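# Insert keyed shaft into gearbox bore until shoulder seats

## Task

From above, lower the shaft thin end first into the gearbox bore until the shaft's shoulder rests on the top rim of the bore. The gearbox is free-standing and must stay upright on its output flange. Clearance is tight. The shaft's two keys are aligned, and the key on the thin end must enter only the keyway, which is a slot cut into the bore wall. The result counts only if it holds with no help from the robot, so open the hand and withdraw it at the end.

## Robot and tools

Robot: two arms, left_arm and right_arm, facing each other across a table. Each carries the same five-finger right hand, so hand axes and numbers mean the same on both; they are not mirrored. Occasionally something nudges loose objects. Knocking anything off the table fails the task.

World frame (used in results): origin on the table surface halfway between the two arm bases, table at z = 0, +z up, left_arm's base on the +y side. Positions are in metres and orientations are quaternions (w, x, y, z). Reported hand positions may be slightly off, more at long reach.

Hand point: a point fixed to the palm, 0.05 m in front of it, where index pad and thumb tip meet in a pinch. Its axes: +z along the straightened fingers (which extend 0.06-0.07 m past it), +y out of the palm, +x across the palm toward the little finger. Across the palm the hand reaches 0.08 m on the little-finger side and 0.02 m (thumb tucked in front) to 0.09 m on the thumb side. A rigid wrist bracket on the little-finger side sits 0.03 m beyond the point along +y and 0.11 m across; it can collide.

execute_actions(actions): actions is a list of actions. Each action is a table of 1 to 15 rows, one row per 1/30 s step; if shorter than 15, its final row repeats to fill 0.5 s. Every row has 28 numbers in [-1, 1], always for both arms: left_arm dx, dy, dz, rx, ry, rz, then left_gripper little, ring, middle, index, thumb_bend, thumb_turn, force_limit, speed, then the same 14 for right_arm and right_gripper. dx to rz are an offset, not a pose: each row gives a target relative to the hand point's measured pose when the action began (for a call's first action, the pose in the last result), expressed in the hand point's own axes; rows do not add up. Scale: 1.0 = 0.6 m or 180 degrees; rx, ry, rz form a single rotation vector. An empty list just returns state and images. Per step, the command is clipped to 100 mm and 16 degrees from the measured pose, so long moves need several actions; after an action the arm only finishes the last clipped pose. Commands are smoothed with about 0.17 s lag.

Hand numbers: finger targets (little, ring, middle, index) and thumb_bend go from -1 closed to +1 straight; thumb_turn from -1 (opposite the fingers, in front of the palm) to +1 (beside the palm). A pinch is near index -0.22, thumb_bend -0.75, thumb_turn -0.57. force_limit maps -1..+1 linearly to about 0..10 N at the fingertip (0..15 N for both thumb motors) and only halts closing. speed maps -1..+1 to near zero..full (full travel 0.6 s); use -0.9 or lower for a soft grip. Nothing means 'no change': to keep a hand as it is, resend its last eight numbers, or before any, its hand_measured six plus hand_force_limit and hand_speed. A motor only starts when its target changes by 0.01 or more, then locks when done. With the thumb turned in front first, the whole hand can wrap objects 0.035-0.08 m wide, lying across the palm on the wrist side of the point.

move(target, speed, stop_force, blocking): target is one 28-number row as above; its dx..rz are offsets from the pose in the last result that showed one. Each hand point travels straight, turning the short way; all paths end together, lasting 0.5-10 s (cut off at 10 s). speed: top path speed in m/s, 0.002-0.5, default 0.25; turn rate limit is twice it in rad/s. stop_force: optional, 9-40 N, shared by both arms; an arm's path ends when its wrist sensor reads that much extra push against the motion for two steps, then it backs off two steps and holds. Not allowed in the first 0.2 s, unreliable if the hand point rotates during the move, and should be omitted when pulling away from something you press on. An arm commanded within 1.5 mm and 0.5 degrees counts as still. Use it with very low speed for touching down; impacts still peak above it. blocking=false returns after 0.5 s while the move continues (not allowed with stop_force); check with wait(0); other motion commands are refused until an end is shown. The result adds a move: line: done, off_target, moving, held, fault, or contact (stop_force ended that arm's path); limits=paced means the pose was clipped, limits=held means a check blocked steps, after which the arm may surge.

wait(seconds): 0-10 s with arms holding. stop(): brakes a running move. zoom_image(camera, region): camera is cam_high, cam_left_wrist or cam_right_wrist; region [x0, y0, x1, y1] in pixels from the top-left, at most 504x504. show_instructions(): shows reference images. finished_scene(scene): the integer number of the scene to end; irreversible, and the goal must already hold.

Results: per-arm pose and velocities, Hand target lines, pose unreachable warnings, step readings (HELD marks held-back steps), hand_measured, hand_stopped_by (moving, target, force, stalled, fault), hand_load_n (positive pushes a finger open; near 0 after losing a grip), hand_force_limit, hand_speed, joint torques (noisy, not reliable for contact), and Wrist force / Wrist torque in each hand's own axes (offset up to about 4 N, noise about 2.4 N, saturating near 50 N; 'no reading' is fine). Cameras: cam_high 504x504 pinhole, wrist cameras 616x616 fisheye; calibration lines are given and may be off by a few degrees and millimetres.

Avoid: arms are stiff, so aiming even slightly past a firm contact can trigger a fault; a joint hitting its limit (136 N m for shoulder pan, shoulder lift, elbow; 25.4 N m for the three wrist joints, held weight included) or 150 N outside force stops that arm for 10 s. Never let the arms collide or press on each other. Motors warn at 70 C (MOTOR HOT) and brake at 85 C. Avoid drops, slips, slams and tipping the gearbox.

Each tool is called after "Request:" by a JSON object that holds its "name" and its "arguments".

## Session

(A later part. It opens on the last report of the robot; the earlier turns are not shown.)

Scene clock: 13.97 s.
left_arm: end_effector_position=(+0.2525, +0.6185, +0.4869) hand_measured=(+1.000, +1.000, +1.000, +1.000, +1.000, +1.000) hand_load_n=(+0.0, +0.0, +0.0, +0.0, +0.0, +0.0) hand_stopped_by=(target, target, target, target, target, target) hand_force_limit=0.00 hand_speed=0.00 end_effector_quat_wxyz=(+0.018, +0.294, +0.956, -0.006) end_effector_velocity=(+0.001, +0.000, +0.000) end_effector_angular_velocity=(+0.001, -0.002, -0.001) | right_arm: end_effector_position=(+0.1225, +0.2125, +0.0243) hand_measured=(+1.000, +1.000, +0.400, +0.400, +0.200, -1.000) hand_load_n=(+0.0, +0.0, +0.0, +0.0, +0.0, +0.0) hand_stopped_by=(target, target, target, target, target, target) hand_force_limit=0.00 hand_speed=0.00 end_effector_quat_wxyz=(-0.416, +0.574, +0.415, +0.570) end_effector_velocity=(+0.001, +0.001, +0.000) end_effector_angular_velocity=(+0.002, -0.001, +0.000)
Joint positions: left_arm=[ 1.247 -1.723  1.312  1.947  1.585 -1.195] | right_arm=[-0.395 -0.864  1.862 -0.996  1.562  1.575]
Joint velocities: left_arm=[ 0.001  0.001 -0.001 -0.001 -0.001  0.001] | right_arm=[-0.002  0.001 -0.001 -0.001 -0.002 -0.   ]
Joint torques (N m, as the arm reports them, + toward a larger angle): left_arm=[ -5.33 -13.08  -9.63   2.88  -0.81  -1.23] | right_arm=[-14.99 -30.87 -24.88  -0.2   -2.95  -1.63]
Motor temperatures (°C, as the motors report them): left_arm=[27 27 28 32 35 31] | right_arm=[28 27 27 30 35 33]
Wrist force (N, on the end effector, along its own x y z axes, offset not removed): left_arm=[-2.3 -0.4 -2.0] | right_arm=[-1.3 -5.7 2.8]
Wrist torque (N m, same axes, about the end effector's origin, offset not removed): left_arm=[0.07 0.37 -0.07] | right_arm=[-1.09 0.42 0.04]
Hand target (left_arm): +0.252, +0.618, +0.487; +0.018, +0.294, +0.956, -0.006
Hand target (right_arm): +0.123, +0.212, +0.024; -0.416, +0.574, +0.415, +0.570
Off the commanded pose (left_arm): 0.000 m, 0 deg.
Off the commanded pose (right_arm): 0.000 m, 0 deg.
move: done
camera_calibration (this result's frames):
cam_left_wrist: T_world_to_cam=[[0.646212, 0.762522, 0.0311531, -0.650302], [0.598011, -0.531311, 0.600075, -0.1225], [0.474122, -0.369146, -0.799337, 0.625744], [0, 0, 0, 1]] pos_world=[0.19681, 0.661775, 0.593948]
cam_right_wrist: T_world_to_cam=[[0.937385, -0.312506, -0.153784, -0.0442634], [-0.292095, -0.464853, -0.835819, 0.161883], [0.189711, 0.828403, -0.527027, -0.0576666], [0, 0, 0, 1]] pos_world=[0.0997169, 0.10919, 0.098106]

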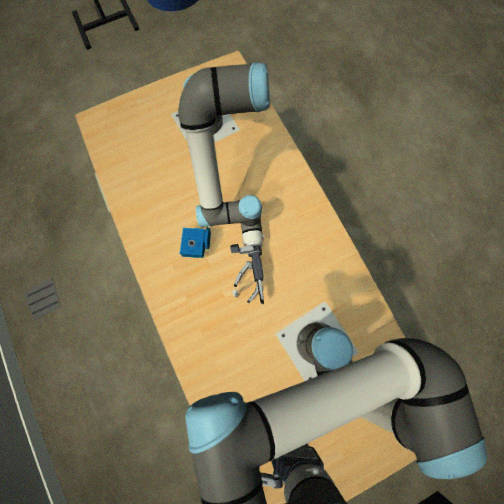

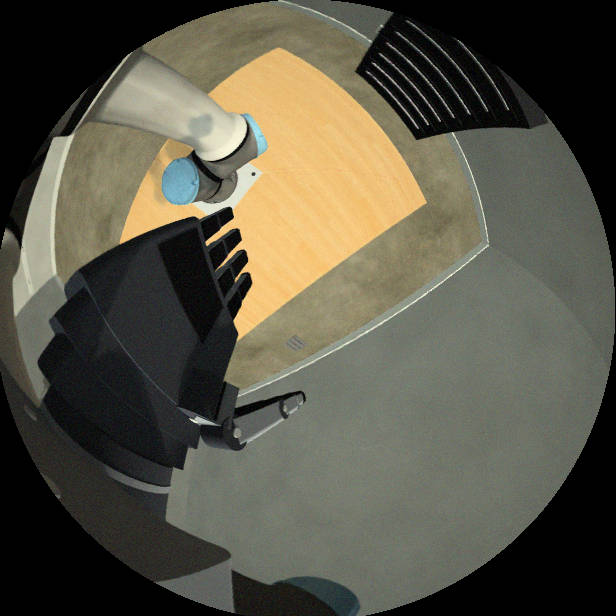

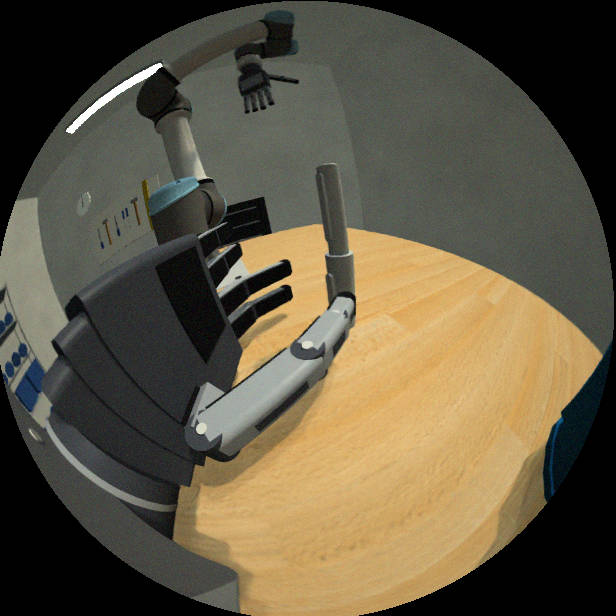

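Request:
{"name": "move", "arguments": {"target": [0,0,0,0,0,0,1,1,1,1,1,1,0,0,0,0,-0.015,0,0,0,1,1,0.4,0.4,0.2,-1,0,0], "speed": 0.03}}

Request:
{"name": "move", "arguments": {"target": [0,0,0,0,0,0,1,1,1,1,1,1,0,0,0,0.05,0,0,0,0,1,1,0.4,0.4,0.2,-1,0,0], "speed": 0.03}}

Request:
{"name": "zoom_image", "arguments": {"camera": "cam_right_wrist", "region": [200,140,400,340]}}

Scene clock: 14.93 s.
left_arm: end_effector_position=(+0.2525, +0.6185, +0.4869) hand_measured=(+1.000, +1.000, +1.000, +1.000, +1.000, +1.000) hand_load_n=(+0.0, +0.0, +0.0, +0.0, +0.0, +0.0) hand_stopped_by=(target, target, target, target, target, target) hand_force_limit=0.00 hand_speed=0.00 end_effector_quat_wxyz=(+0.018, +0.294, +0.956, -0.006) end_effector_velocity=(+0.001, -0.000, -0.000) end_effector_angular_velocity=(-0.000, -0.000, -0.000) | right_arm: end_effector_position=(+0.1198, +0.2040, +0.0243) hand_measured=(+1.000, +1.000, +0.400, +0.400, +0.200, -1.000) hand_load_n=(+0.0, +0.0, +0.0, +0.0, +0.0, +0.0) hand_stopped_by=(target, target, target, target, target, target) hand_force_limit=0.00 hand_speed=0.00 end_effector_quat_wxyz=(-0.416, +0.574, +0.415, +0.570) end_effector_velocity=(-0.001, -0.001, +0.000) end_effector_angular_velocity=(+0.001, -0.000, +0.000)
Joint positions: left_arm=[ 1.247 -1.723  1.312  1.947  1.585 -1.195] | right_arm=[-0.395 -0.875  1.889 -1.011  1.562  1.575]
Joint velocities: left_arm=[ 0.     0.001 -0.    -0.001  0.     0.001] | right_arm=[-0.    -0.002  0.005 -0.004 -0.    -0.   ]
Joint torques (N m, as the arm reports them, + toward a larger angle): left_arm=[ -5.37 -14.06  -9.93   2.87  -0.78  -1.18] | right_arm=[-12.83 -45.38  -3.06  -3.13  -0.57  -1.69]
Motor temperatures (°C, as the motors report them): left_arm=[27 27 28 32 35 31] | right_arm=[28 27 27 30 35 33]
Wrist force (N, on the end effector, along its own x y z axes, offset not removed): left_arm=[-4.2 -0.2 0.2] | right_arm=[-2.9 -1.0 3.8]
Wrist torque (N m, same axes, about the end effector's origin, offset not removed): left_arm=[-0.06 0.56 -0.27] | right_arm=[-0.58 0.35 -0.09]
Hand target (left_arm): +0.252, +0.618, +0.487; +0.018, +0.294, +0.956, -0.006
Hand target (right_arm): +0.120, +0.204, +0.024; -0.416, +0.574, +0.415, +0.570
Off the commanded pose (left_arm): 0.000 m, 0 deg.
Off the commanded pose (right_arm): 0.000 m, 0 deg.
move: done
camera_calibration (this result's frames):
cam_left_wrist: T_world_to_cam=[[0.646212, 0.762522, 0.0311532, -0.650302], [0.598011, -0.531312, 0.600076, -0.1225], [0.474123, -0.369146, -0.799337, 0.625744], [0, 0, 0, 1]] pos_world=[0.19681, 0.661775, 0.593948]
cam_right_wrist: T_world_to_cam=[[0.937389, -0.312493, -0.153784, -0.0443283], [-0.292089, -0.464862, -0.835815, 0.15717], [0.189698, 0.828403, -0.527032, -0.0501375], [0, 0, 0, 1]] pos_world=[0.0969714, 0.100744, 0.0981237]

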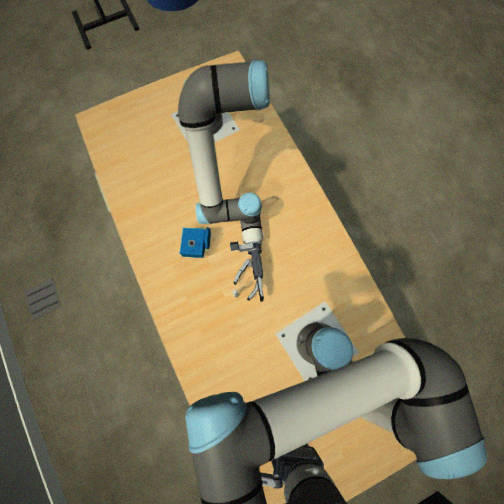

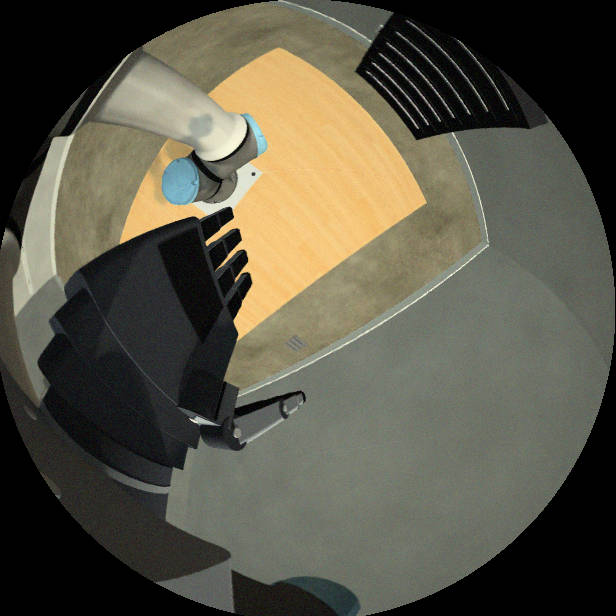

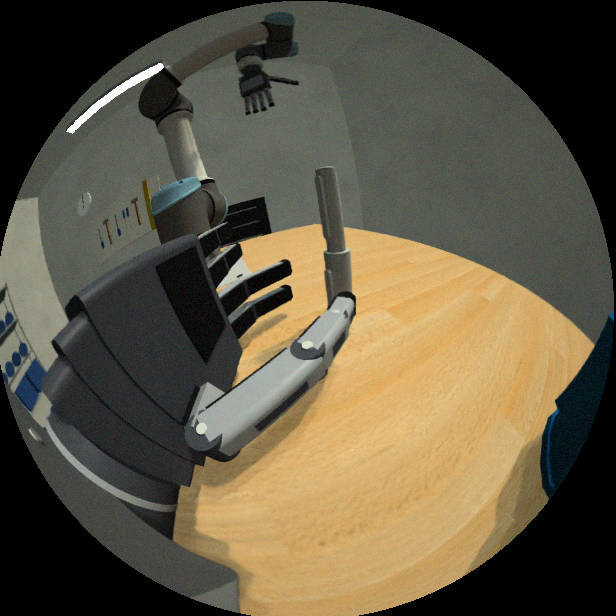

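Scene clock: 16.23 s.
left_arm: end_effector_position=(+0.2525, +0.6185, +0.4869) hand_measured=(+1.000, +1.000, +1.000, +1.000, +1.000, +1.000) hand_load_n=(+0.0, +0.0, +0.0, +0.0, +0.0, +0.0) hand_stopped_by=(target, target, target, target, target, target) hand_force_limit=0.00 hand_speed=0.00 end_effector_quat_wxyz=(+0.018, +0.294, +0.956, -0.006) end_effector_velocity=(+0.001, +0.000, -0.000) end_effector_angular_velocity=(+0.001, +0.001, +0.001) | right_arm: end_effector_position=(+0.1482, +0.1948, +0.0242) hand_measured=(+1.000, +1.000, +0.400, +0.400, +0.200, -1.000) hand_load_n=(+0.0, +0.0, +0.0, +0.0, +0.0, +0.0) hand_stopped_by=(target, target, target, target, target, target) hand_force_limit=0.00 hand_speed=0.00 end_effector_quat_wxyz=(-0.416, +0.574, +0.415, +0.570) end_effector_velocity=(+0.001, -0.001, -0.001) end_effector_angular_velocity=(-0.002, +0.001, -0.000)
Joint positions: left_arm=[ 1.247 -1.723  1.312  1.947  1.585 -1.195] | right_arm=[-0.458 -0.884  1.911 -1.023  1.499  1.575]
Joint velocities: left_arm=[ 0.     0.003 -0.001 -0.001 -0.001 -0.   ] | right_arm=[-0.003 -0.     0.002  0.001 -0.002 -0.   ]
Joint torques (N m, as the arm reports them, + toward a larger angle): left_arm=[ -5.33 -13.87  -9.43   2.76  -0.82  -1.16] | right_arm=[-13.73 -44.24  -3.05  -3.13  -2.95  -1.68]
Motor temperatures (°C, as the motors report them): left_arm=[27 27 28 32 35 31] | right_arm=[28 27 27 30 35 33]
Wrist force (N, on the end effector, along its own x y z axes, offset not removed): left_arm=[-3.5 0.8 0.6] | right_arm=[1.2 0.2 2.0]
Wrist torque (N m, same axes, about the end effector's origin, offset not removed): left_arm=[0.15 0.58 -0.18] | right_arm=[-0.25 -0.10 0.30]
Hand target (left_arm): +0.252, +0.618, +0.487; +0.018, +0.294, +0.956, -0.006
Hand target (right_arm): +0.148, +0.195, +0.024; -0.416, +0.574, +0.415, +0.570
Off the commanded pose (left_arm): 0.000 m, 0 deg.
Off the commanded pose (right_arm): 0.000 m, 0 deg.
move: done
camera_calibration (this result's frames):
cam_left_wrist: T_world_to_cam=[[0.646212, 0.762522, 0.0311531, -0.650302], [0.598011, -0.531311, 0.600076, -0.1225], [0.474123, -0.369146, -0.799336, 0.625744], [0, 0, 0, 1]] pos_world=[0.19681, 0.661775, 0.593948]
cam_right_wrist: T_world_to_cam=[[0.937372, -0.312512, -0.153852, -0.0738774], [-0.292154, -0.464836, -0.835807, 0.161093], [0.189684, 0.82841, -0.527026, -0.0479251], [0, 0, 0, 1]] pos_world=[0.125405, 0.091496, 0.0980189]

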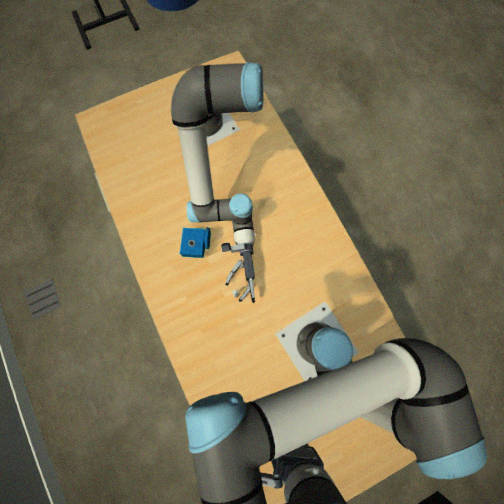

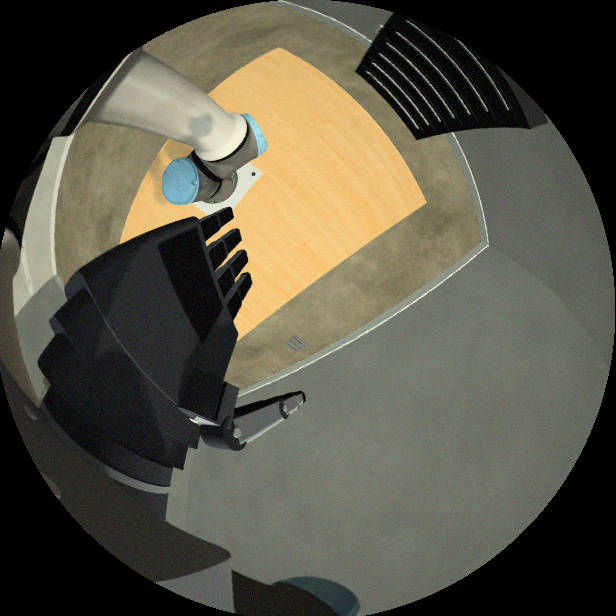

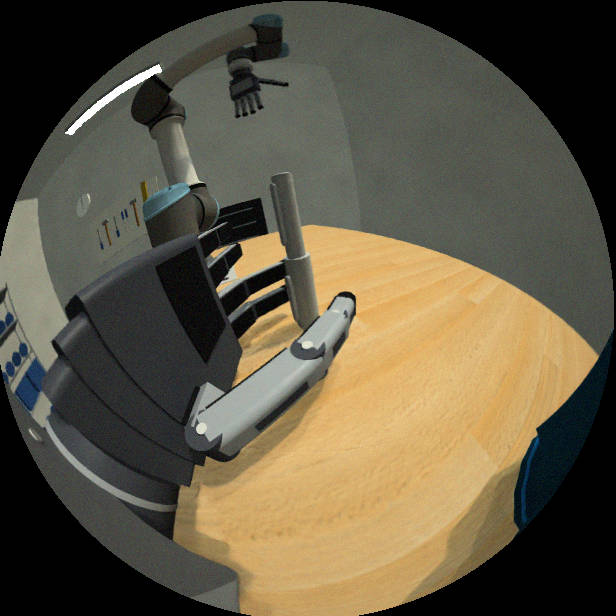

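Region (200, 140, 400, 340) of cam_right_wrist's 616x616 image, scaled by 2.520, with more detail than that image has.

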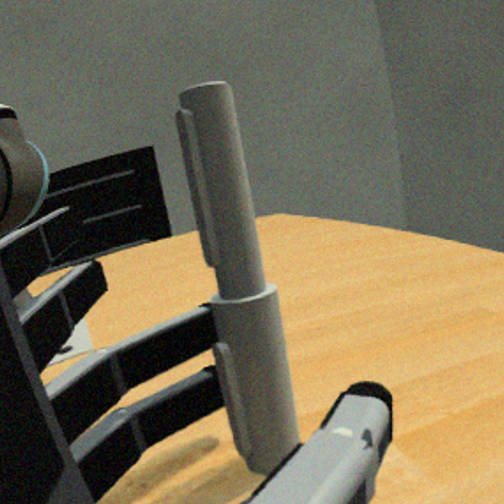

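Request:
{"name": "move", "arguments": {"target": [0,0,0,0,0,0,1,1,1,1,1,1,0,0,0,0.005,0.024,0,0,0,1,1,0.4,0.4,0.2,-1,0,0], "speed": 0.03}}

Request:
{"name": "move", "arguments": {"target": [0,0,0,0,0,0,1,1,1,1,1,1,0,0,0,0,0,0,0,0,1,1,0.12,0.12,-0.62,-1,0,-0.6]}}

Request:
{"name": "zoom_image", "arguments": {"camera": "cam_right_wrist", "region": [200,140,400,340]}}

Scene clock: 17.20 s.
left_arm: end_effector_position=(+0.2525, +0.6185, +0.4869) hand_measured=(+1.000, +1.000, +1.000, +1.000, +1.000, +1.000) hand_load_n=(+0.0, +0.0, +0.0, +0.0, +0.0, +0.0) hand_stopped_by=(target, target, target, target, target, target) hand_force_limit=0.00 hand_speed=0.00 end_effector_quat_wxyz=(+0.018, +0.294, +0.956, -0.006) end_effector_velocity=(-0.000, +0.000, +0.000) end_effector_angular_velocity=(+0.000, +0.001, +0.000) | right_arm: end_effector_position=(+0.1555, +0.2074, +0.0242) hand_measured=(+1.000, +1.000, +0.400, +0.400, +0.200, -1.000) hand_load_n=(+0.0, +0.0, +0.0, +0.0, +0.0, +0.0) hand_stopped_by=(target, target, target, target, target, target) hand_force_limit=0.00 hand_speed=0.00 end_effector_quat_wxyz=(-0.416, +0.574, +0.415, +0.570) end_effector_velocity=(+0.000, +0.002, +0.000) end_effector_angular_velocity=(+0.000, -0.000, +0.002)
Joint positions: left_arm=[ 1.247 -1.723  1.312  1.947  1.585 -1.195] | right_arm=[-0.462 -0.866  1.869 -0.999  1.495  1.575]
Joint velocities: left_arm=[ 0.     0.    -0.001  0.001 -0.    -0.   ] | right_arm=[-0.     0.002 -0.004  0.002 -0.002 -0.   ]
Joint torques (N m, as the arm reports them, + toward a larger angle): left_arm=[ -4.84 -13.68  -9.38   2.74  -0.8   -1.26] | right_arm=[-14.15 -31.22 -24.81  -0.44  -2.98  -1.57]
Motor temperatures (°C, as the motors report them): left_arm=[27 27 28 32 35 31] | right_arm=[28 27 27 30 35 33]
Wrist force (N, on the end effector, along its own x y z axes, offset not removed): left_arm=[-2.0 1.3 0.4] | right_arm=[-3.1 -0.3 -1.5]
Wrist torque (N m, same axes, about the end effector's origin, offset not removed): left_arm=[0.16 0.13 0.07] | right_arm=[-0.03 0.63 -0.08]
Hand target (left_arm): +0.252, +0.618, +0.487; +0.018, +0.294, +0.956, -0.006
Hand target (right_arm): +0.156, +0.208, +0.024; -0.416, +0.574, +0.415, +0.570
Off the commanded pose (left_arm): 0.000 m, 0 deg.
Off the commanded pose (right_arm): 0.000 m, 0 deg.
move: done
camera_calibration (this result's frames):
cam_left_wrist: T_world_to_cam=[[0.646212, 0.762522, 0.031153, -0.650302], [0.598011, -0.531311, 0.600075, -0.1225], [0.474122, -0.369146, -0.799337, 0.625744], [0, 0, 0, 1]] pos_world=[0.19681, 0.661775, 0.593948]
cam_right_wrist: T_world_to_cam=[[0.937372, -0.312508, -0.153858, -0.0767256], [-0.292157, -0.464832, -0.835808, 0.169063], [0.189678, 0.828414, -0.527022, -0.0598062], [0, 0, 0, 1]] pos_world=[0.132657, 0.104153, 0.0979803]

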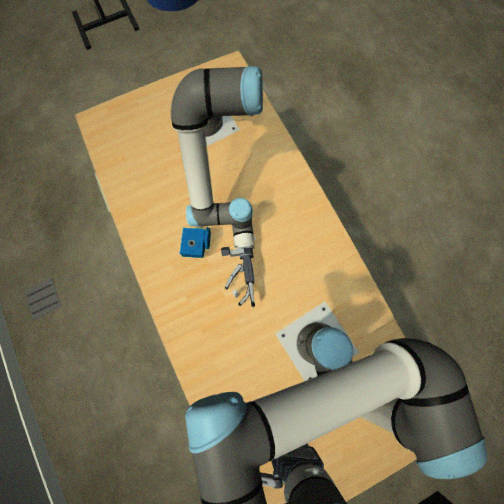

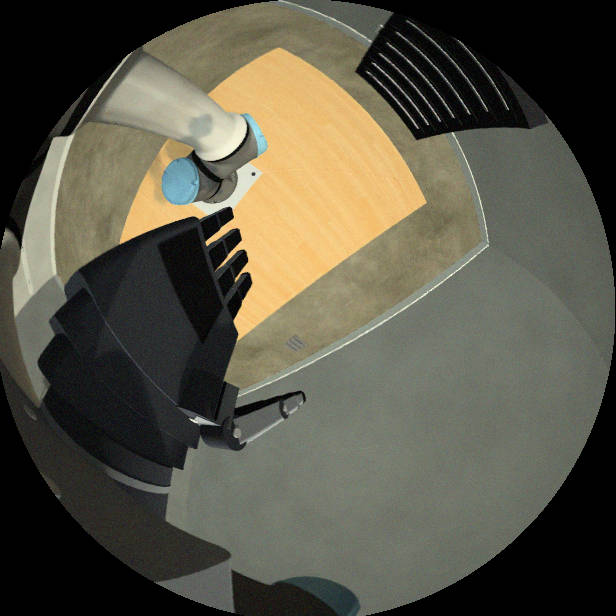

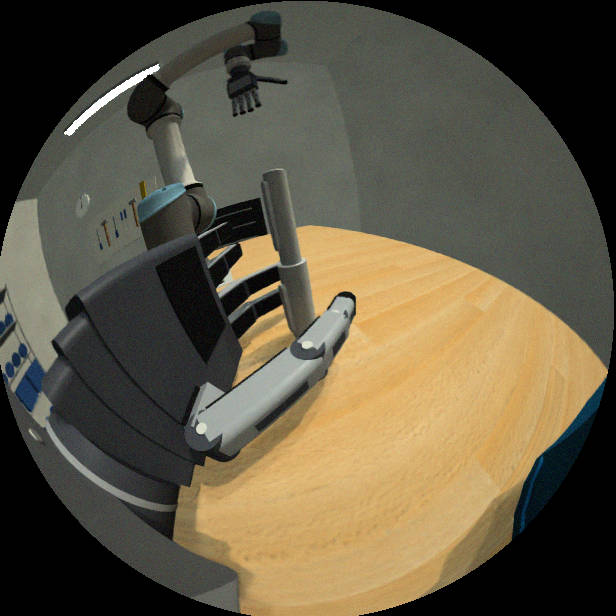

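Scene clock: 19.43 s.
left_arm: end_effector_position=(+0.2525, +0.6185, +0.4869) hand_measured=(+1.000, +1.000, +1.000, +1.000, +1.000, +1.000) hand_load_n=(+0.0, +0.0, +0.0, +0.0, +0.0, +0.0) hand_stopped_by=(target, target, target, target, target, target) hand_force_limit=0.00 hand_speed=0.00 end_effector_quat_wxyz=(+0.018, +0.294, +0.956, -0.006) end_effector_velocity=(+0.000, +0.000, -0.000) end_effector_angular_velocity=(+0.001, +0.001, +0.001) | right_arm: end_effector_position=(+0.1555, +0.2074, +0.0242) hand_measured=(+1.000, +1.000, +0.120, +0.120, -0.620, -1.000) hand_load_n=(+0.0, +0.0, +0.0, +0.0, +0.0, +0.0) hand_stopped_by=(target, target, target, target, target, target) hand_force_limit=0.00 hand_speed=-0.60 end_effector_quat_wxyz=(-0.416, +0.574, +0.415, +0.570) end_effector_velocity=(+0.000, -0.001, -0.001) end_effector_angular_velocity=(-0.002, +0.001, -0.001)
Joint positions: left_arm=[ 1.247 -1.723  1.312  1.947  1.585 -1.195] | right_arm=[-0.462 -0.866  1.869 -0.999  1.495  1.575]
Joint velocities: left_arm=[-0.     0.001 -0.     0.001 -0.    -0.002] | right_arm=[-0.    -0.     0.001  0.001  0.001  0.   ]
Joint torques (N m, as the arm reports them, + toward a larger angle): left_arm=[ -4.6  -13.4   -9.73   2.82  -0.91  -1.25] | right_arm=[ -9.78 -44.99  -3.33  -3.07  -1.29  -1.32]
Motor temperatures (°C, as the motors report them): left_arm=[27 27 28 32 35 31] | right_arm=[28 27 27 30 35 33]
Wrist force (N, on the end effector, along its own x y z axes, offset not removed): left_arm=[-2.2 -1.6 -1.2] | right_arm=[-0.6 -0.9 3.0]
Wrist torque (N m, same axes, about the end effector's origin, offset not removed): left_arm=[0.16 0.16 -0.26] | right_arm=[-0.38 0.18 0.24]
Hand target (left_arm): +0.252, +0.618, +0.487; +0.018, +0.294, +0.956, -0.006
Hand target (right_arm): +0.155, +0.207, +0.024; -0.416, +0.574, +0.415, +0.570
Off the commanded pose (left_arm): 0.000 m, 0 deg.
Off the commanded pose (right_arm): 0.000 m, 0 deg.
move: done
camera_calibration (this result's frames):
cam_left_wrist: T_world_to_cam=[[0.646212, 0.762522, 0.0311529, -0.650302], [0.598011, -0.531311, 0.600075, -0.1225], [0.474122, -0.369146, -0.799337, 0.625744], [0, 0, 0, 1]] pos_world=[0.19681, 0.661775, 0.593948]
cam_right_wrist: T_world_to_cam=[[0.937372, -0.312508, -0.153857, -0.0767301], [-0.292156, -0.464833, -0.835808, 0.169064], [0.189679, 0.828414, -0.527022, -0.0598065], [0, 0, 0, 1]] pos_world=[0.132662, 0.104152, 0.0979804]

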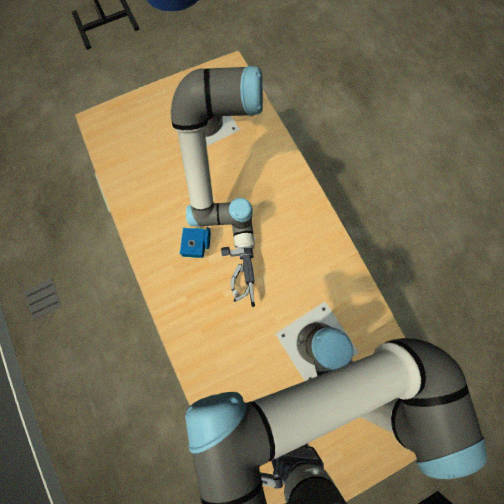

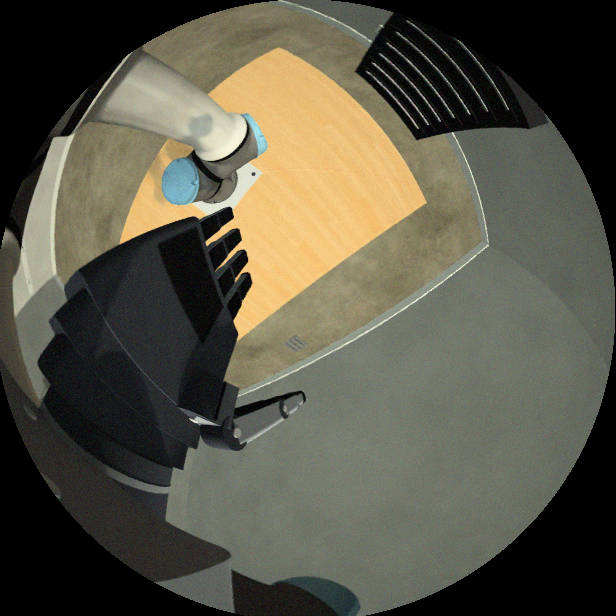

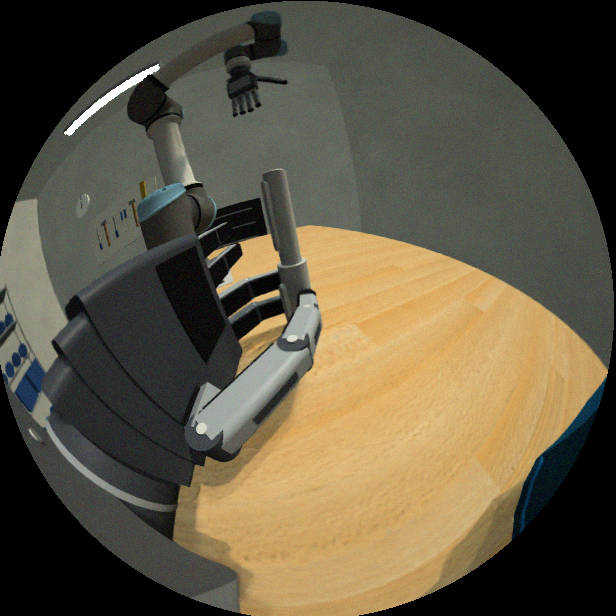

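Region (200, 140, 400, 340) of cam_right_wrist's 616x616 image, scaled by 2.520, with more detail than that image has.

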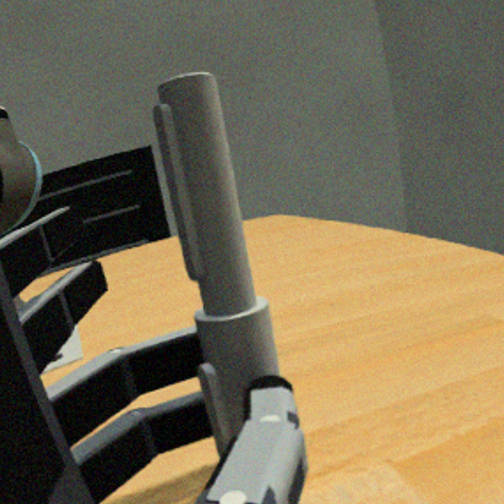

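Request:
{"name": "move", "arguments": {"target": [0,0,0,0,0,0,1,1,1,1,1,1,0,0,0,-0.004,0,0,0,0,1,1,-0.4,-0.4,-0.62,-1,0.4,-0.75], "speed": 0.02}}

Request:
{"name": "zoom_image", "arguments": {"camera": "cam_right_wrist", "region": [200,140,400,340]}}

Scene clock: 67.00 s.
left_arm: end_effector_position=(+0.2525, +0.6185, +0.4869) hand_measured=(+1.000, +1.000, +1.000, +1.000, +1.000, +1.000) hand_load_n=(+0.0, +0.0, +0.0, +0.0, +0.0, +0.0) hand_stopped_by=(target, target, target, target, target, target) hand_force_limit=0.00 hand_speed=0.00 end_effector_quat_wxyz=(+0.018, +0.294, +0.956, -0.006) end_effector_velocity=(+0.000, -0.000, -0.000) end_effector_angular_velocity=(+0.001, +0.001, -0.001) | right_arm: end_effector_position=(+0.1532, +0.2081, +0.0242) hand_measured=(+1.000, +1.000, +0.028, +0.026, -0.612, -1.000) hand_load_n=(+0.0, +0.0, +8.5, +8.0, +11.5, -0.5) hand_stopped_by=(target, target, force, force, target, target) hand_force_limit=0.40 hand_speed=-0.75 end_effector_quat_wxyz=(-0.416, +0.574, +0.415, +0.570) end_effector_velocity=(-0.001, +0.000, +0.000) end_effector_angular_velocity=(+0.000, -0.000, +0.000)
Joint positions: left_arm=[ 1.247 -1.723  1.312  1.947  1.585 -1.195] | right_arm=[-0.457 -0.866  1.867 -0.999  1.5    1.575]
Joint velocities: left_arm=[-0.001  0.001 -0.001  0.001 -0.001 -0.   ] | right_arm=[ 0.001  0.    -0.001  0.     0.001 -0.   ]
Joint torques (N m, as the arm reports them, + toward a larger angle): left_arm=[ -5.07 -13.85  -9.65   2.88  -0.96  -1.23] | right_arm=[ 11.7  -31.79 -24.4   -0.52   2.68  -0.58]
Motor temperatures (°C, as the motors report them): left_arm=[27 27 28 32 35 31] | right_arm=[28 27 27 30 35 33]
Wrist force (N, on the end effector, along its own x y z axes, offset not removed): left_arm=[-1.6 -0.2 1.2] | right_arm=[-2.8 -1.5 2.3]
Wrist torque (N m, same axes, about the end effector's origin, offset not removed): left_arm=[-0.05 0.11 -0.47] | right_arm=[-0.62 0.33 0.07]
Hand target (left_arm): +0.252, +0.618, +0.487; +0.018, +0.294, +0.956, -0.006
Hand target (right_arm): +0.153, +0.208, +0.024; -0.416, +0.574, +0.415, +0.570
Off the commanded pose (left_arm): 0.000 m, 0 deg.
Off the commanded pose (right_arm): 0.000 m, 0 deg.
move: done
camera_calibration (this result's frames):
cam_left_wrist: T_world_to_cam=[[0.646212, 0.762522, 0.0311531, -0.650302], [0.598011, -0.531311, 0.600075, -0.1225], [0.474122, -0.369146, -0.799337, 0.625744], [0, 0, 0, 1]] pos_world=[0.19681, 0.661775, 0.593948]
cam_right_wrist: T_world_to_cam=[[0.93737, -0.312521, -0.153843, -0.0744079], [-0.292151, -0.464833, -0.83581, 0.168756], [0.189697, 0.828409, -0.527024, -0.059979], [0, 0, 0, 1]] pos_world=[0.130428, 0.104876, 0.0979908]

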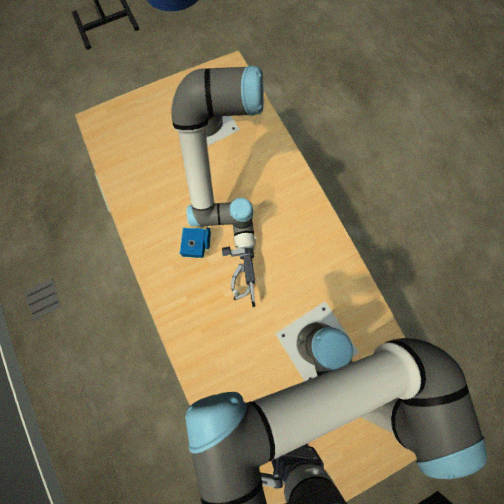

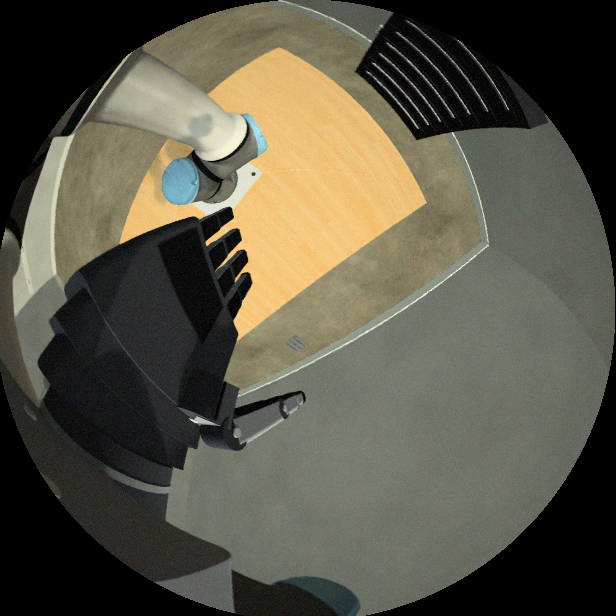

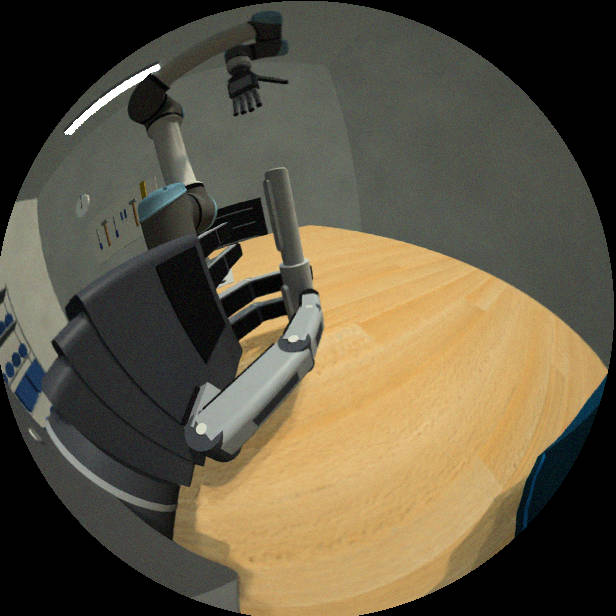

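Region (200, 140, 400, 340) of cam_right_wrist's 616x616 image, scaled by 2.520, with more detail than that image has.

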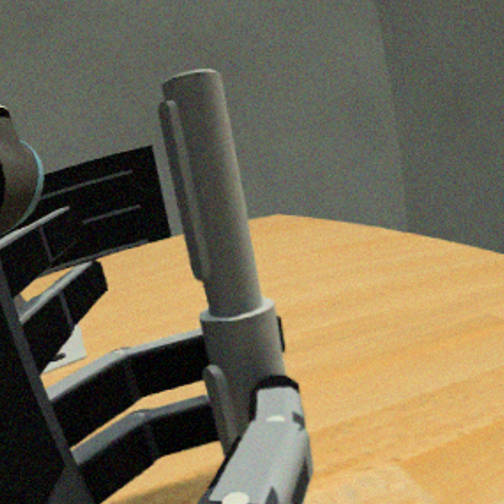

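Request:
{"name": "move", "arguments": {"target": [0,0,0,0,0,0,1,1,1,1,1,1,0,0,0.36,0,0,0,0,0,1,1,-0.4,-0.4,-0.62,-1,0.4,-0.75], "speed": 0.2}}

Request:
{"name": "move", "arguments": {"target": [0,0,0,0,0,0,1,1,1,1,1,1,0,0,0,0.2075,-0.331,0,0,-0.999,1,1,-0.4,-0.4,-0.62,-1,0.4,-0.75], "speed": 0.4}}

Request:
{"name": "move", "arguments": {"target": [0,0,0,0,0,0,1,1,1,1,1,1,0,0,0.06,0,0,0,0,0,1,1,-0.4,-0.4,-0.62,-1,0.4,-0.75], "speed": 0.05}}

Request:
{"name": "zoom_image", "arguments": {"camera": "cam_right_wrist", "region": [200,80,400,280]}}

Scene clock: 68.83 s.
left_arm: end_effector_position=(+0.2525, +0.6185, +0.4869) hand_measured=(+1.000, +1.000, +1.000, +1.000, +1.000, +1.000) hand_load_n=(+0.0, +0.0, +0.0, +0.0, +0.0, +0.0) hand_stopped_by=(target, target, target, target, target, target) hand_force_limit=0.00 hand_speed=0.00 end_effector_quat_wxyz=(+0.018, +0.294, +0.956, -0.006) end_effector_velocity=(-0.000, +0.000, +0.000) end_effector_angular_velocity=(+0.001, +0.000, +0.001) | right_arm: end_effector_position=(+0.1540, +0.2083, +0.2402) hand_measured=(+1.000, +1.000, +0.028, +0.028, -0.612, -1.000) hand_load_n=(+0.0, +0.0, +8.5, +8.0, +11.0, -0.5) hand_stopped_by=(target, target, force, force, target, target) hand_force_limit=0.40 hand_speed=-0.75 end_effector_quat_wxyz=(-0.416, +0.574, +0.415, +0.570) end_effector_velocity=(+0.000, +0.000, +0.002) end_effector_angular_velocity=(+0.001, +0.000, -0.002)
Joint positions: left_arm=[ 1.247 -1.723  1.312  1.947  1.585 -1.195] | right_arm=[-0.458 -1.224  1.732 -0.504  1.498  1.575]
Joint velocities: left_arm=[ 0.    -0.     0.     0.001 -0.001 -0.   ] | right_arm=[ 0.    -0.001 -0.003  0.002  0.002  0.001]
Joint torques (N m, as the arm reports them, + toward a larger angle): left_arm=[ -5.05 -14.52  -9.87   2.84  -0.87  -1.15] | right_arm=[-13.73 -40.1  -33.11  -0.93   0.51   1.65]
Motor temperatures (°C, as the motors report them): left_arm=[27 27 28 32 35 31] | right_arm=[28 27 27 30 35 33]
Wrist force (N, on the end effector, along its own x y z axes, offset not removed): left_arm=[-1.5 0.0 -1.2] | right_arm=[-2.2 1.5 4.4]
Wrist torque (N m, same axes, about the end effector's origin, offset not removed): left_arm=[0.04 0.24 -0.21] | right_arm=[-0.05 0.01 0.38]
Hand target (left_arm): +0.252, +0.618, +0.487; +0.018, +0.294, +0.956, -0.006
Hand target (right_arm): +0.154, +0.208, +0.240; -0.416, +0.574, +0.415, +0.570
Off the commanded pose (left_arm): 0.000 m, 0 deg.
Off the commanded pose (right_arm): 0.000 m, 0 deg.
move: done
camera_calibration (this result's frames):
cam_left_wrist: T_world_to_cam=[[0.646212, 0.762522, 0.031153, -0.650302], [0.598011, -0.531311, 0.600076, -0.1225], [0.474123, -0.369146, -0.799336, 0.625744], [0, 0, 0, 1]] pos_world=[0.19681, 0.661775, 0.593948]
cam_right_wrist: T_world_to_cam=[[0.937419, -0.312396, -0.1538, -0.0419135], [-0.292048, -0.464859, -0.835831, 0.349572], [0.189615, 0.828441, -0.527002, 0.0535774], [0, 0, 0, 1]] pos_world=[0.131223, 0.105022, 0.313972]

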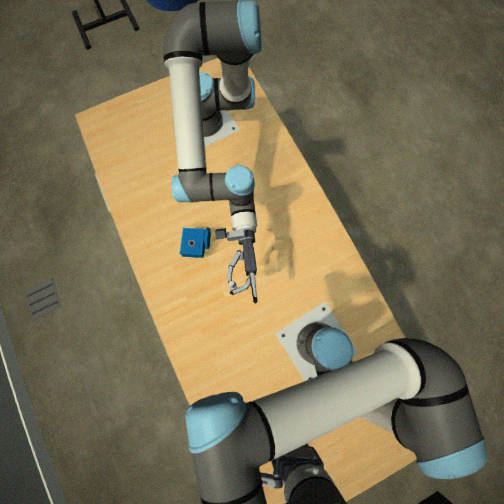

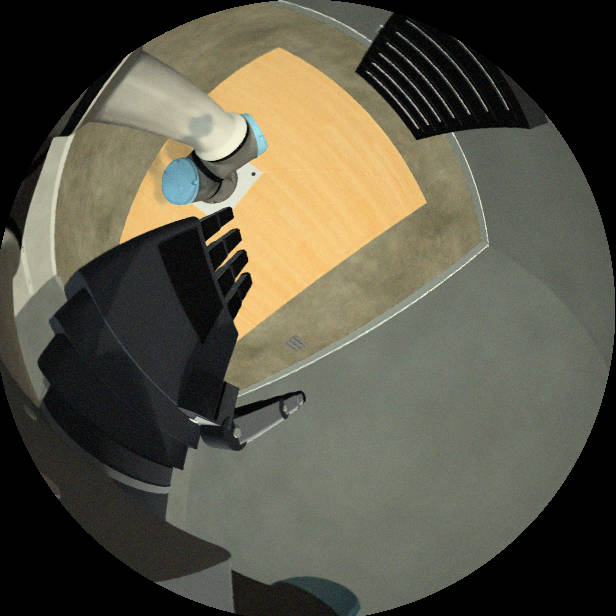

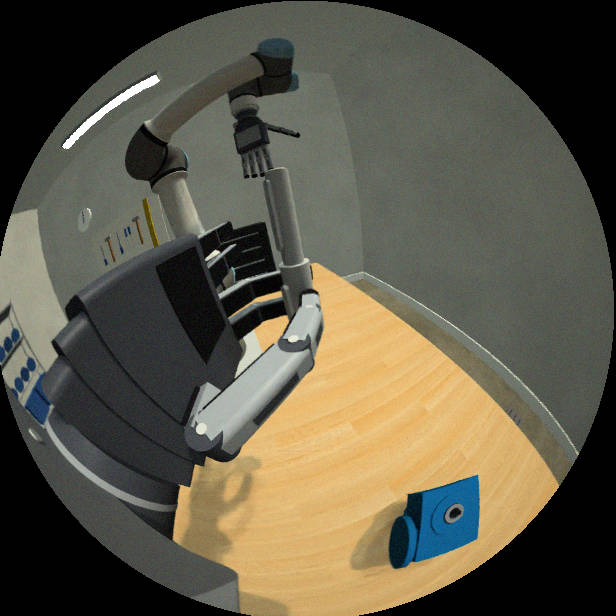

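Scene clock: 73.30 s.
left_arm: end_effector_position=(+0.2525, +0.6185, +0.4869) hand_measured=(+1.000, +1.000, +1.000, +1.000, +1.000, +1.000) hand_load_n=(+0.0, +0.0, +0.0, +0.0, +0.0, +0.0) hand_stopped_by=(target, target, target, target, target, target) hand_force_limit=0.00 hand_speed=0.00 end_effector_quat_wxyz=(+0.018, +0.294, +0.956, -0.006) end_effector_velocity=(-0.000, +0.000, -0.000) end_effector_angular_velocity=(+0.001, +0.000, +0.001) | right_arm: end_effector_position=(+0.2112, -0.0191, +0.2405) hand_measured=(+1.000, +1.000, +0.028, +0.028, -0.612, -1.000) hand_load_n=(+0.0, +0.0, +9.0, +7.5, +11.0, -1.5) hand_stopped_by=(target, target, force, force, target, target) hand_force_limit=0.40 hand_speed=-0.75 end_effector_quat_wxyz=(+0.569, -0.414, +0.575, +0.418) end_effector_velocity=(+0.001, -0.000, +0.000) end_effector_angular_velocity=(-0.006, -0.006, +0.000)
Joint positions: left_arm=[ 1.247 -1.723  1.312  1.947  1.585 -1.195] | right_arm=[-1.261 -1.51   2.296 -0.782  0.696 -1.564]
Joint velocities: left_arm=[ 0.001 -0.001  0.001  0.    -0.001 -0.001] | right_arm=[-0.002 -0.002 -0.004  0.011 -0.003 -0.012]
Joint torques (N m, as the arm reports them, + toward a larger angle): left_arm=[ -4.84 -13.54  -9.78   2.78  -0.85  -1.27] | right_arm=[-14.85 -24.28 -27.67   0.01  -3.18  -1.43]
Motor temperatures (°C, as the motors report them): left_arm=[27 27 28 32 35 31] | right_arm=[28 27 27 30 35 33]
Wrist force (N, on the end effector, along its own x y z axes, offset not removed): left_arm=[-4.1 -1.6 1.9] | right_arm=[3.7 -2.9 0.0]
Wrist torque (N m, same axes, about the end effector's origin, offset not removed): left_arm=[-0.13 0.50 -0.28] | right_arm=[-0.53 0.00 0.28]
Hand target (left_arm): +0.252, +0.618, +0.487; +0.018, +0.294, +0.956, -0.006
Hand target (right_arm): +0.211, -0.019, +0.240; +0.569, -0.414, +0.574, +0.418
Off the commanded pose (left_arm): 0.000 m, 0 deg.
Off the commanded pose (right_arm): 0.000 m, 0 deg.
move: done
camera_calibration (this result's frames):
cam_left_wrist: T_world_to_cam=[[0.646212, 0.762522, 0.031153, -0.650302], [0.598011, -0.531311, 0.600076, -0.1225], [0.474123, -0.369146, -0.799336, 0.625744], [0, 0, 0, 1]] pos_world=[0.19681, 0.661775, 0.593948]
cam_right_wrist: T_world_to_cam=[[-0.941305, 0.298151, 0.158277, 0.16692], [-0.0316556, -0.54479, 0.837975, -0.198244], [0.336071, 0.783779, 0.522251, -0.0527861], [0, 0, 0, 1]] pos_world=[0.168587, -0.116396, 0.167271]

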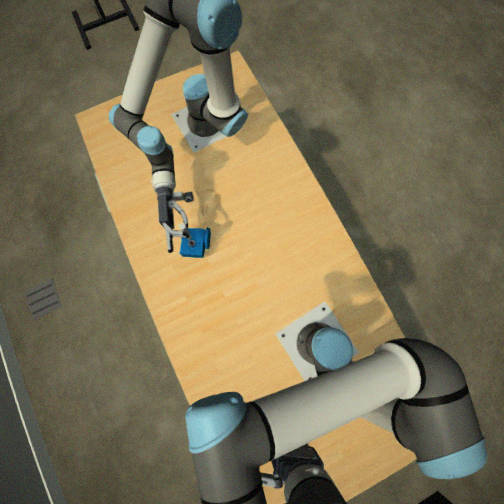

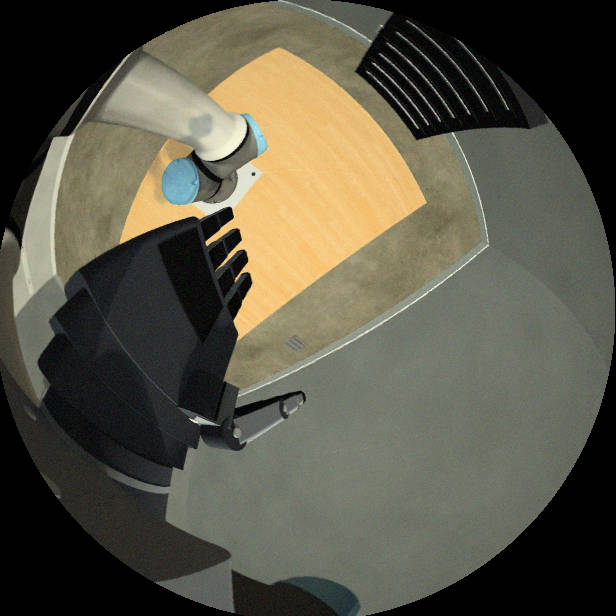

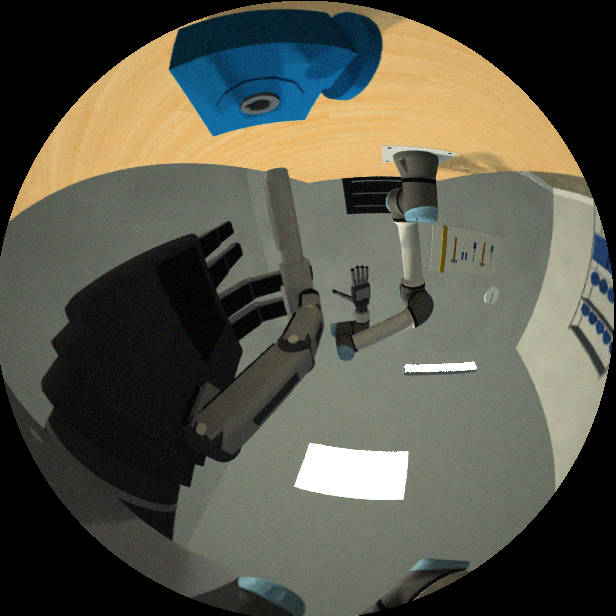

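Scene clock: 74.40 s.
left_arm: end_effector_position=(+0.2525, +0.6185, +0.4869) hand_measured=(+1.000, +1.000, +1.000, +1.000, +1.000, +1.000) hand_load_n=(+0.0, +0.0, +0.0, +0.0, +0.0, +0.0) hand_stopped_by=(target, target, target, target, target, target) hand_force_limit=0.00 hand_speed=0.00 end_effector_quat_wxyz=(+0.018, +0.294, +0.956, -0.006) end_effector_velocity=(-0.000, -0.000, -0.001) end_effector_angular_velocity=(-0.001, +0.002, -0.001) | right_arm: end_effector_position=(+0.2110, -0.0192, +0.2045) hand_measured=(+1.000, +1.000, +0.028, +0.028, -0.612, -1.000) hand_load_n=(+0.0, +0.0, +9.0, +7.5, +11.0, -1.5) hand_stopped_by=(target, target, force, force, target, target) hand_force_limit=0.40 hand_speed=-0.75 end_effector_quat_wxyz=(+0.569, -0.414, +0.575, +0.418) end_effector_velocity=(-0.000, +0.000, -0.001) end_effector_angular_velocity=(+0.001, +0.000, +0.001)
Joint positions: left_arm=[ 1.247 -1.723  1.312  1.947  1.585 -1.195] | right_arm=[-1.26  -1.424  2.334 -0.906  0.696 -1.564]
Joint velocities: left_arm=[ 0.001 -0.     0.002 -0.     0.001  0.002] | right_arm=[ 0.001  0.003  0.001 -0.005  0.001  0.001]
Joint torques (N m, as the arm reports them, + toward a larger angle): left_arm=[ -5.41 -13.19 -10.5    2.73  -0.82  -1.25] | right_arm=[ 12.59 -11.4   -4.96  -2.79   2.7    2.12]
Motor temperatures (°C, as the motors report them): left_arm=[27 27 28 32 35 31] | right_arm=[28 27 27 30 35 33]
Wrist force (N, on the end effector, along its own x y z axes, offset not removed): left_arm=[-3.5 -3.1 0.3] | right_arm=[2.1 0.8 -1.5]
Wrist torque (N m, same axes, about the end effector's origin, offset not removed): left_arm=[-0.36 0.51 -0.40] | right_arm=[0.07 0.16 0.17]
Hand target (left_arm): +0.252, +0.618, +0.487; +0.018, +0.294, +0.956, -0.006
Hand target (right_arm): +0.211, -0.019, +0.204; +0.569, -0.414, +0.575, +0.418
Off the commanded pose (left_arm): 0.000 m, 0 deg.
Off the commanded pose (right_arm): 0.000 m, 0 deg.
move: done
camera_calibration (this result's frames):
cam_left_wrist: T_world_to_cam=[[0.646212, 0.762522, 0.031153, -0.650302], [0.598011, -0.531311, 0.600075, -0.1225], [0.474122, -0.369146, -0.799337, 0.625744], [0, 0, 0, 1]] pos_world=[0.19681, 0.661775, 0.593948]
cam_right_wrist: T_world_to_cam=[[-0.941268, 0.29828, 0.158252, 0.172432], [-0.0317328, -0.544741, 0.838004, -0.168122], [0.336166, 0.783764, 0.522212, -0.0339568], [0, 0, 0, 1]] pos_world=[0.168385, -0.116402, 0.131332]

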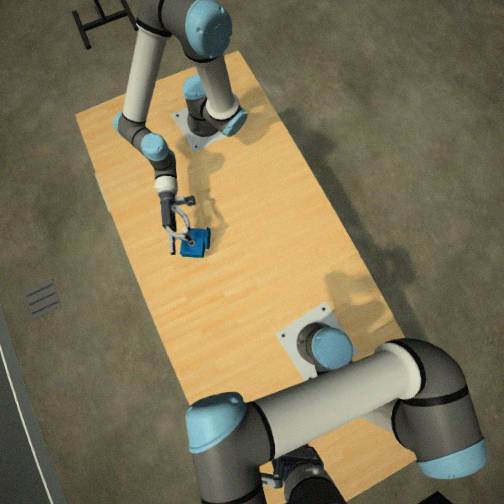

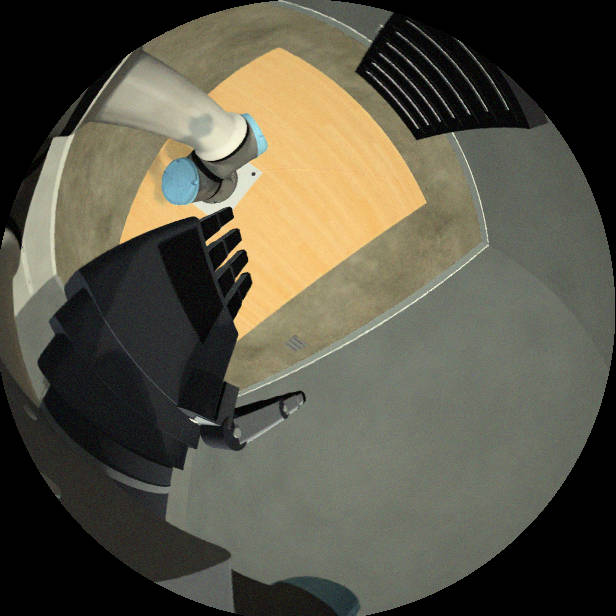

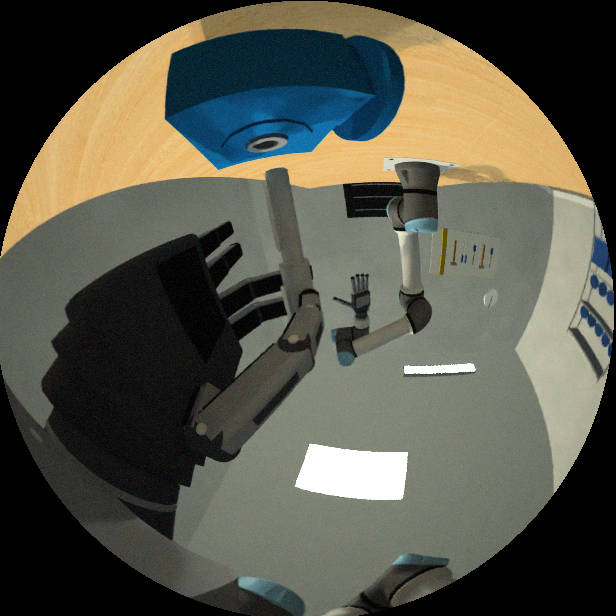

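Region (200, 80, 400, 280) of cam_right_wrist's 616x616 image, scaled by 2.520, with more detail than that image has.

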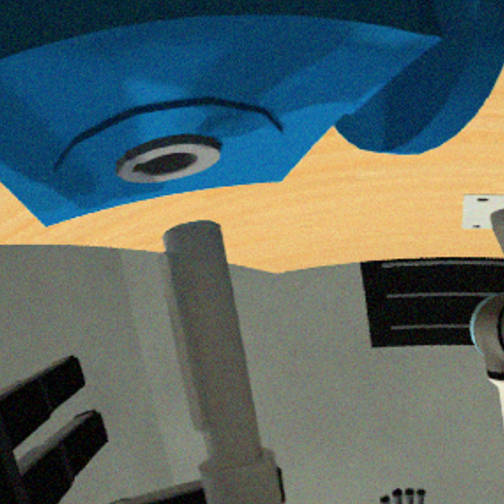

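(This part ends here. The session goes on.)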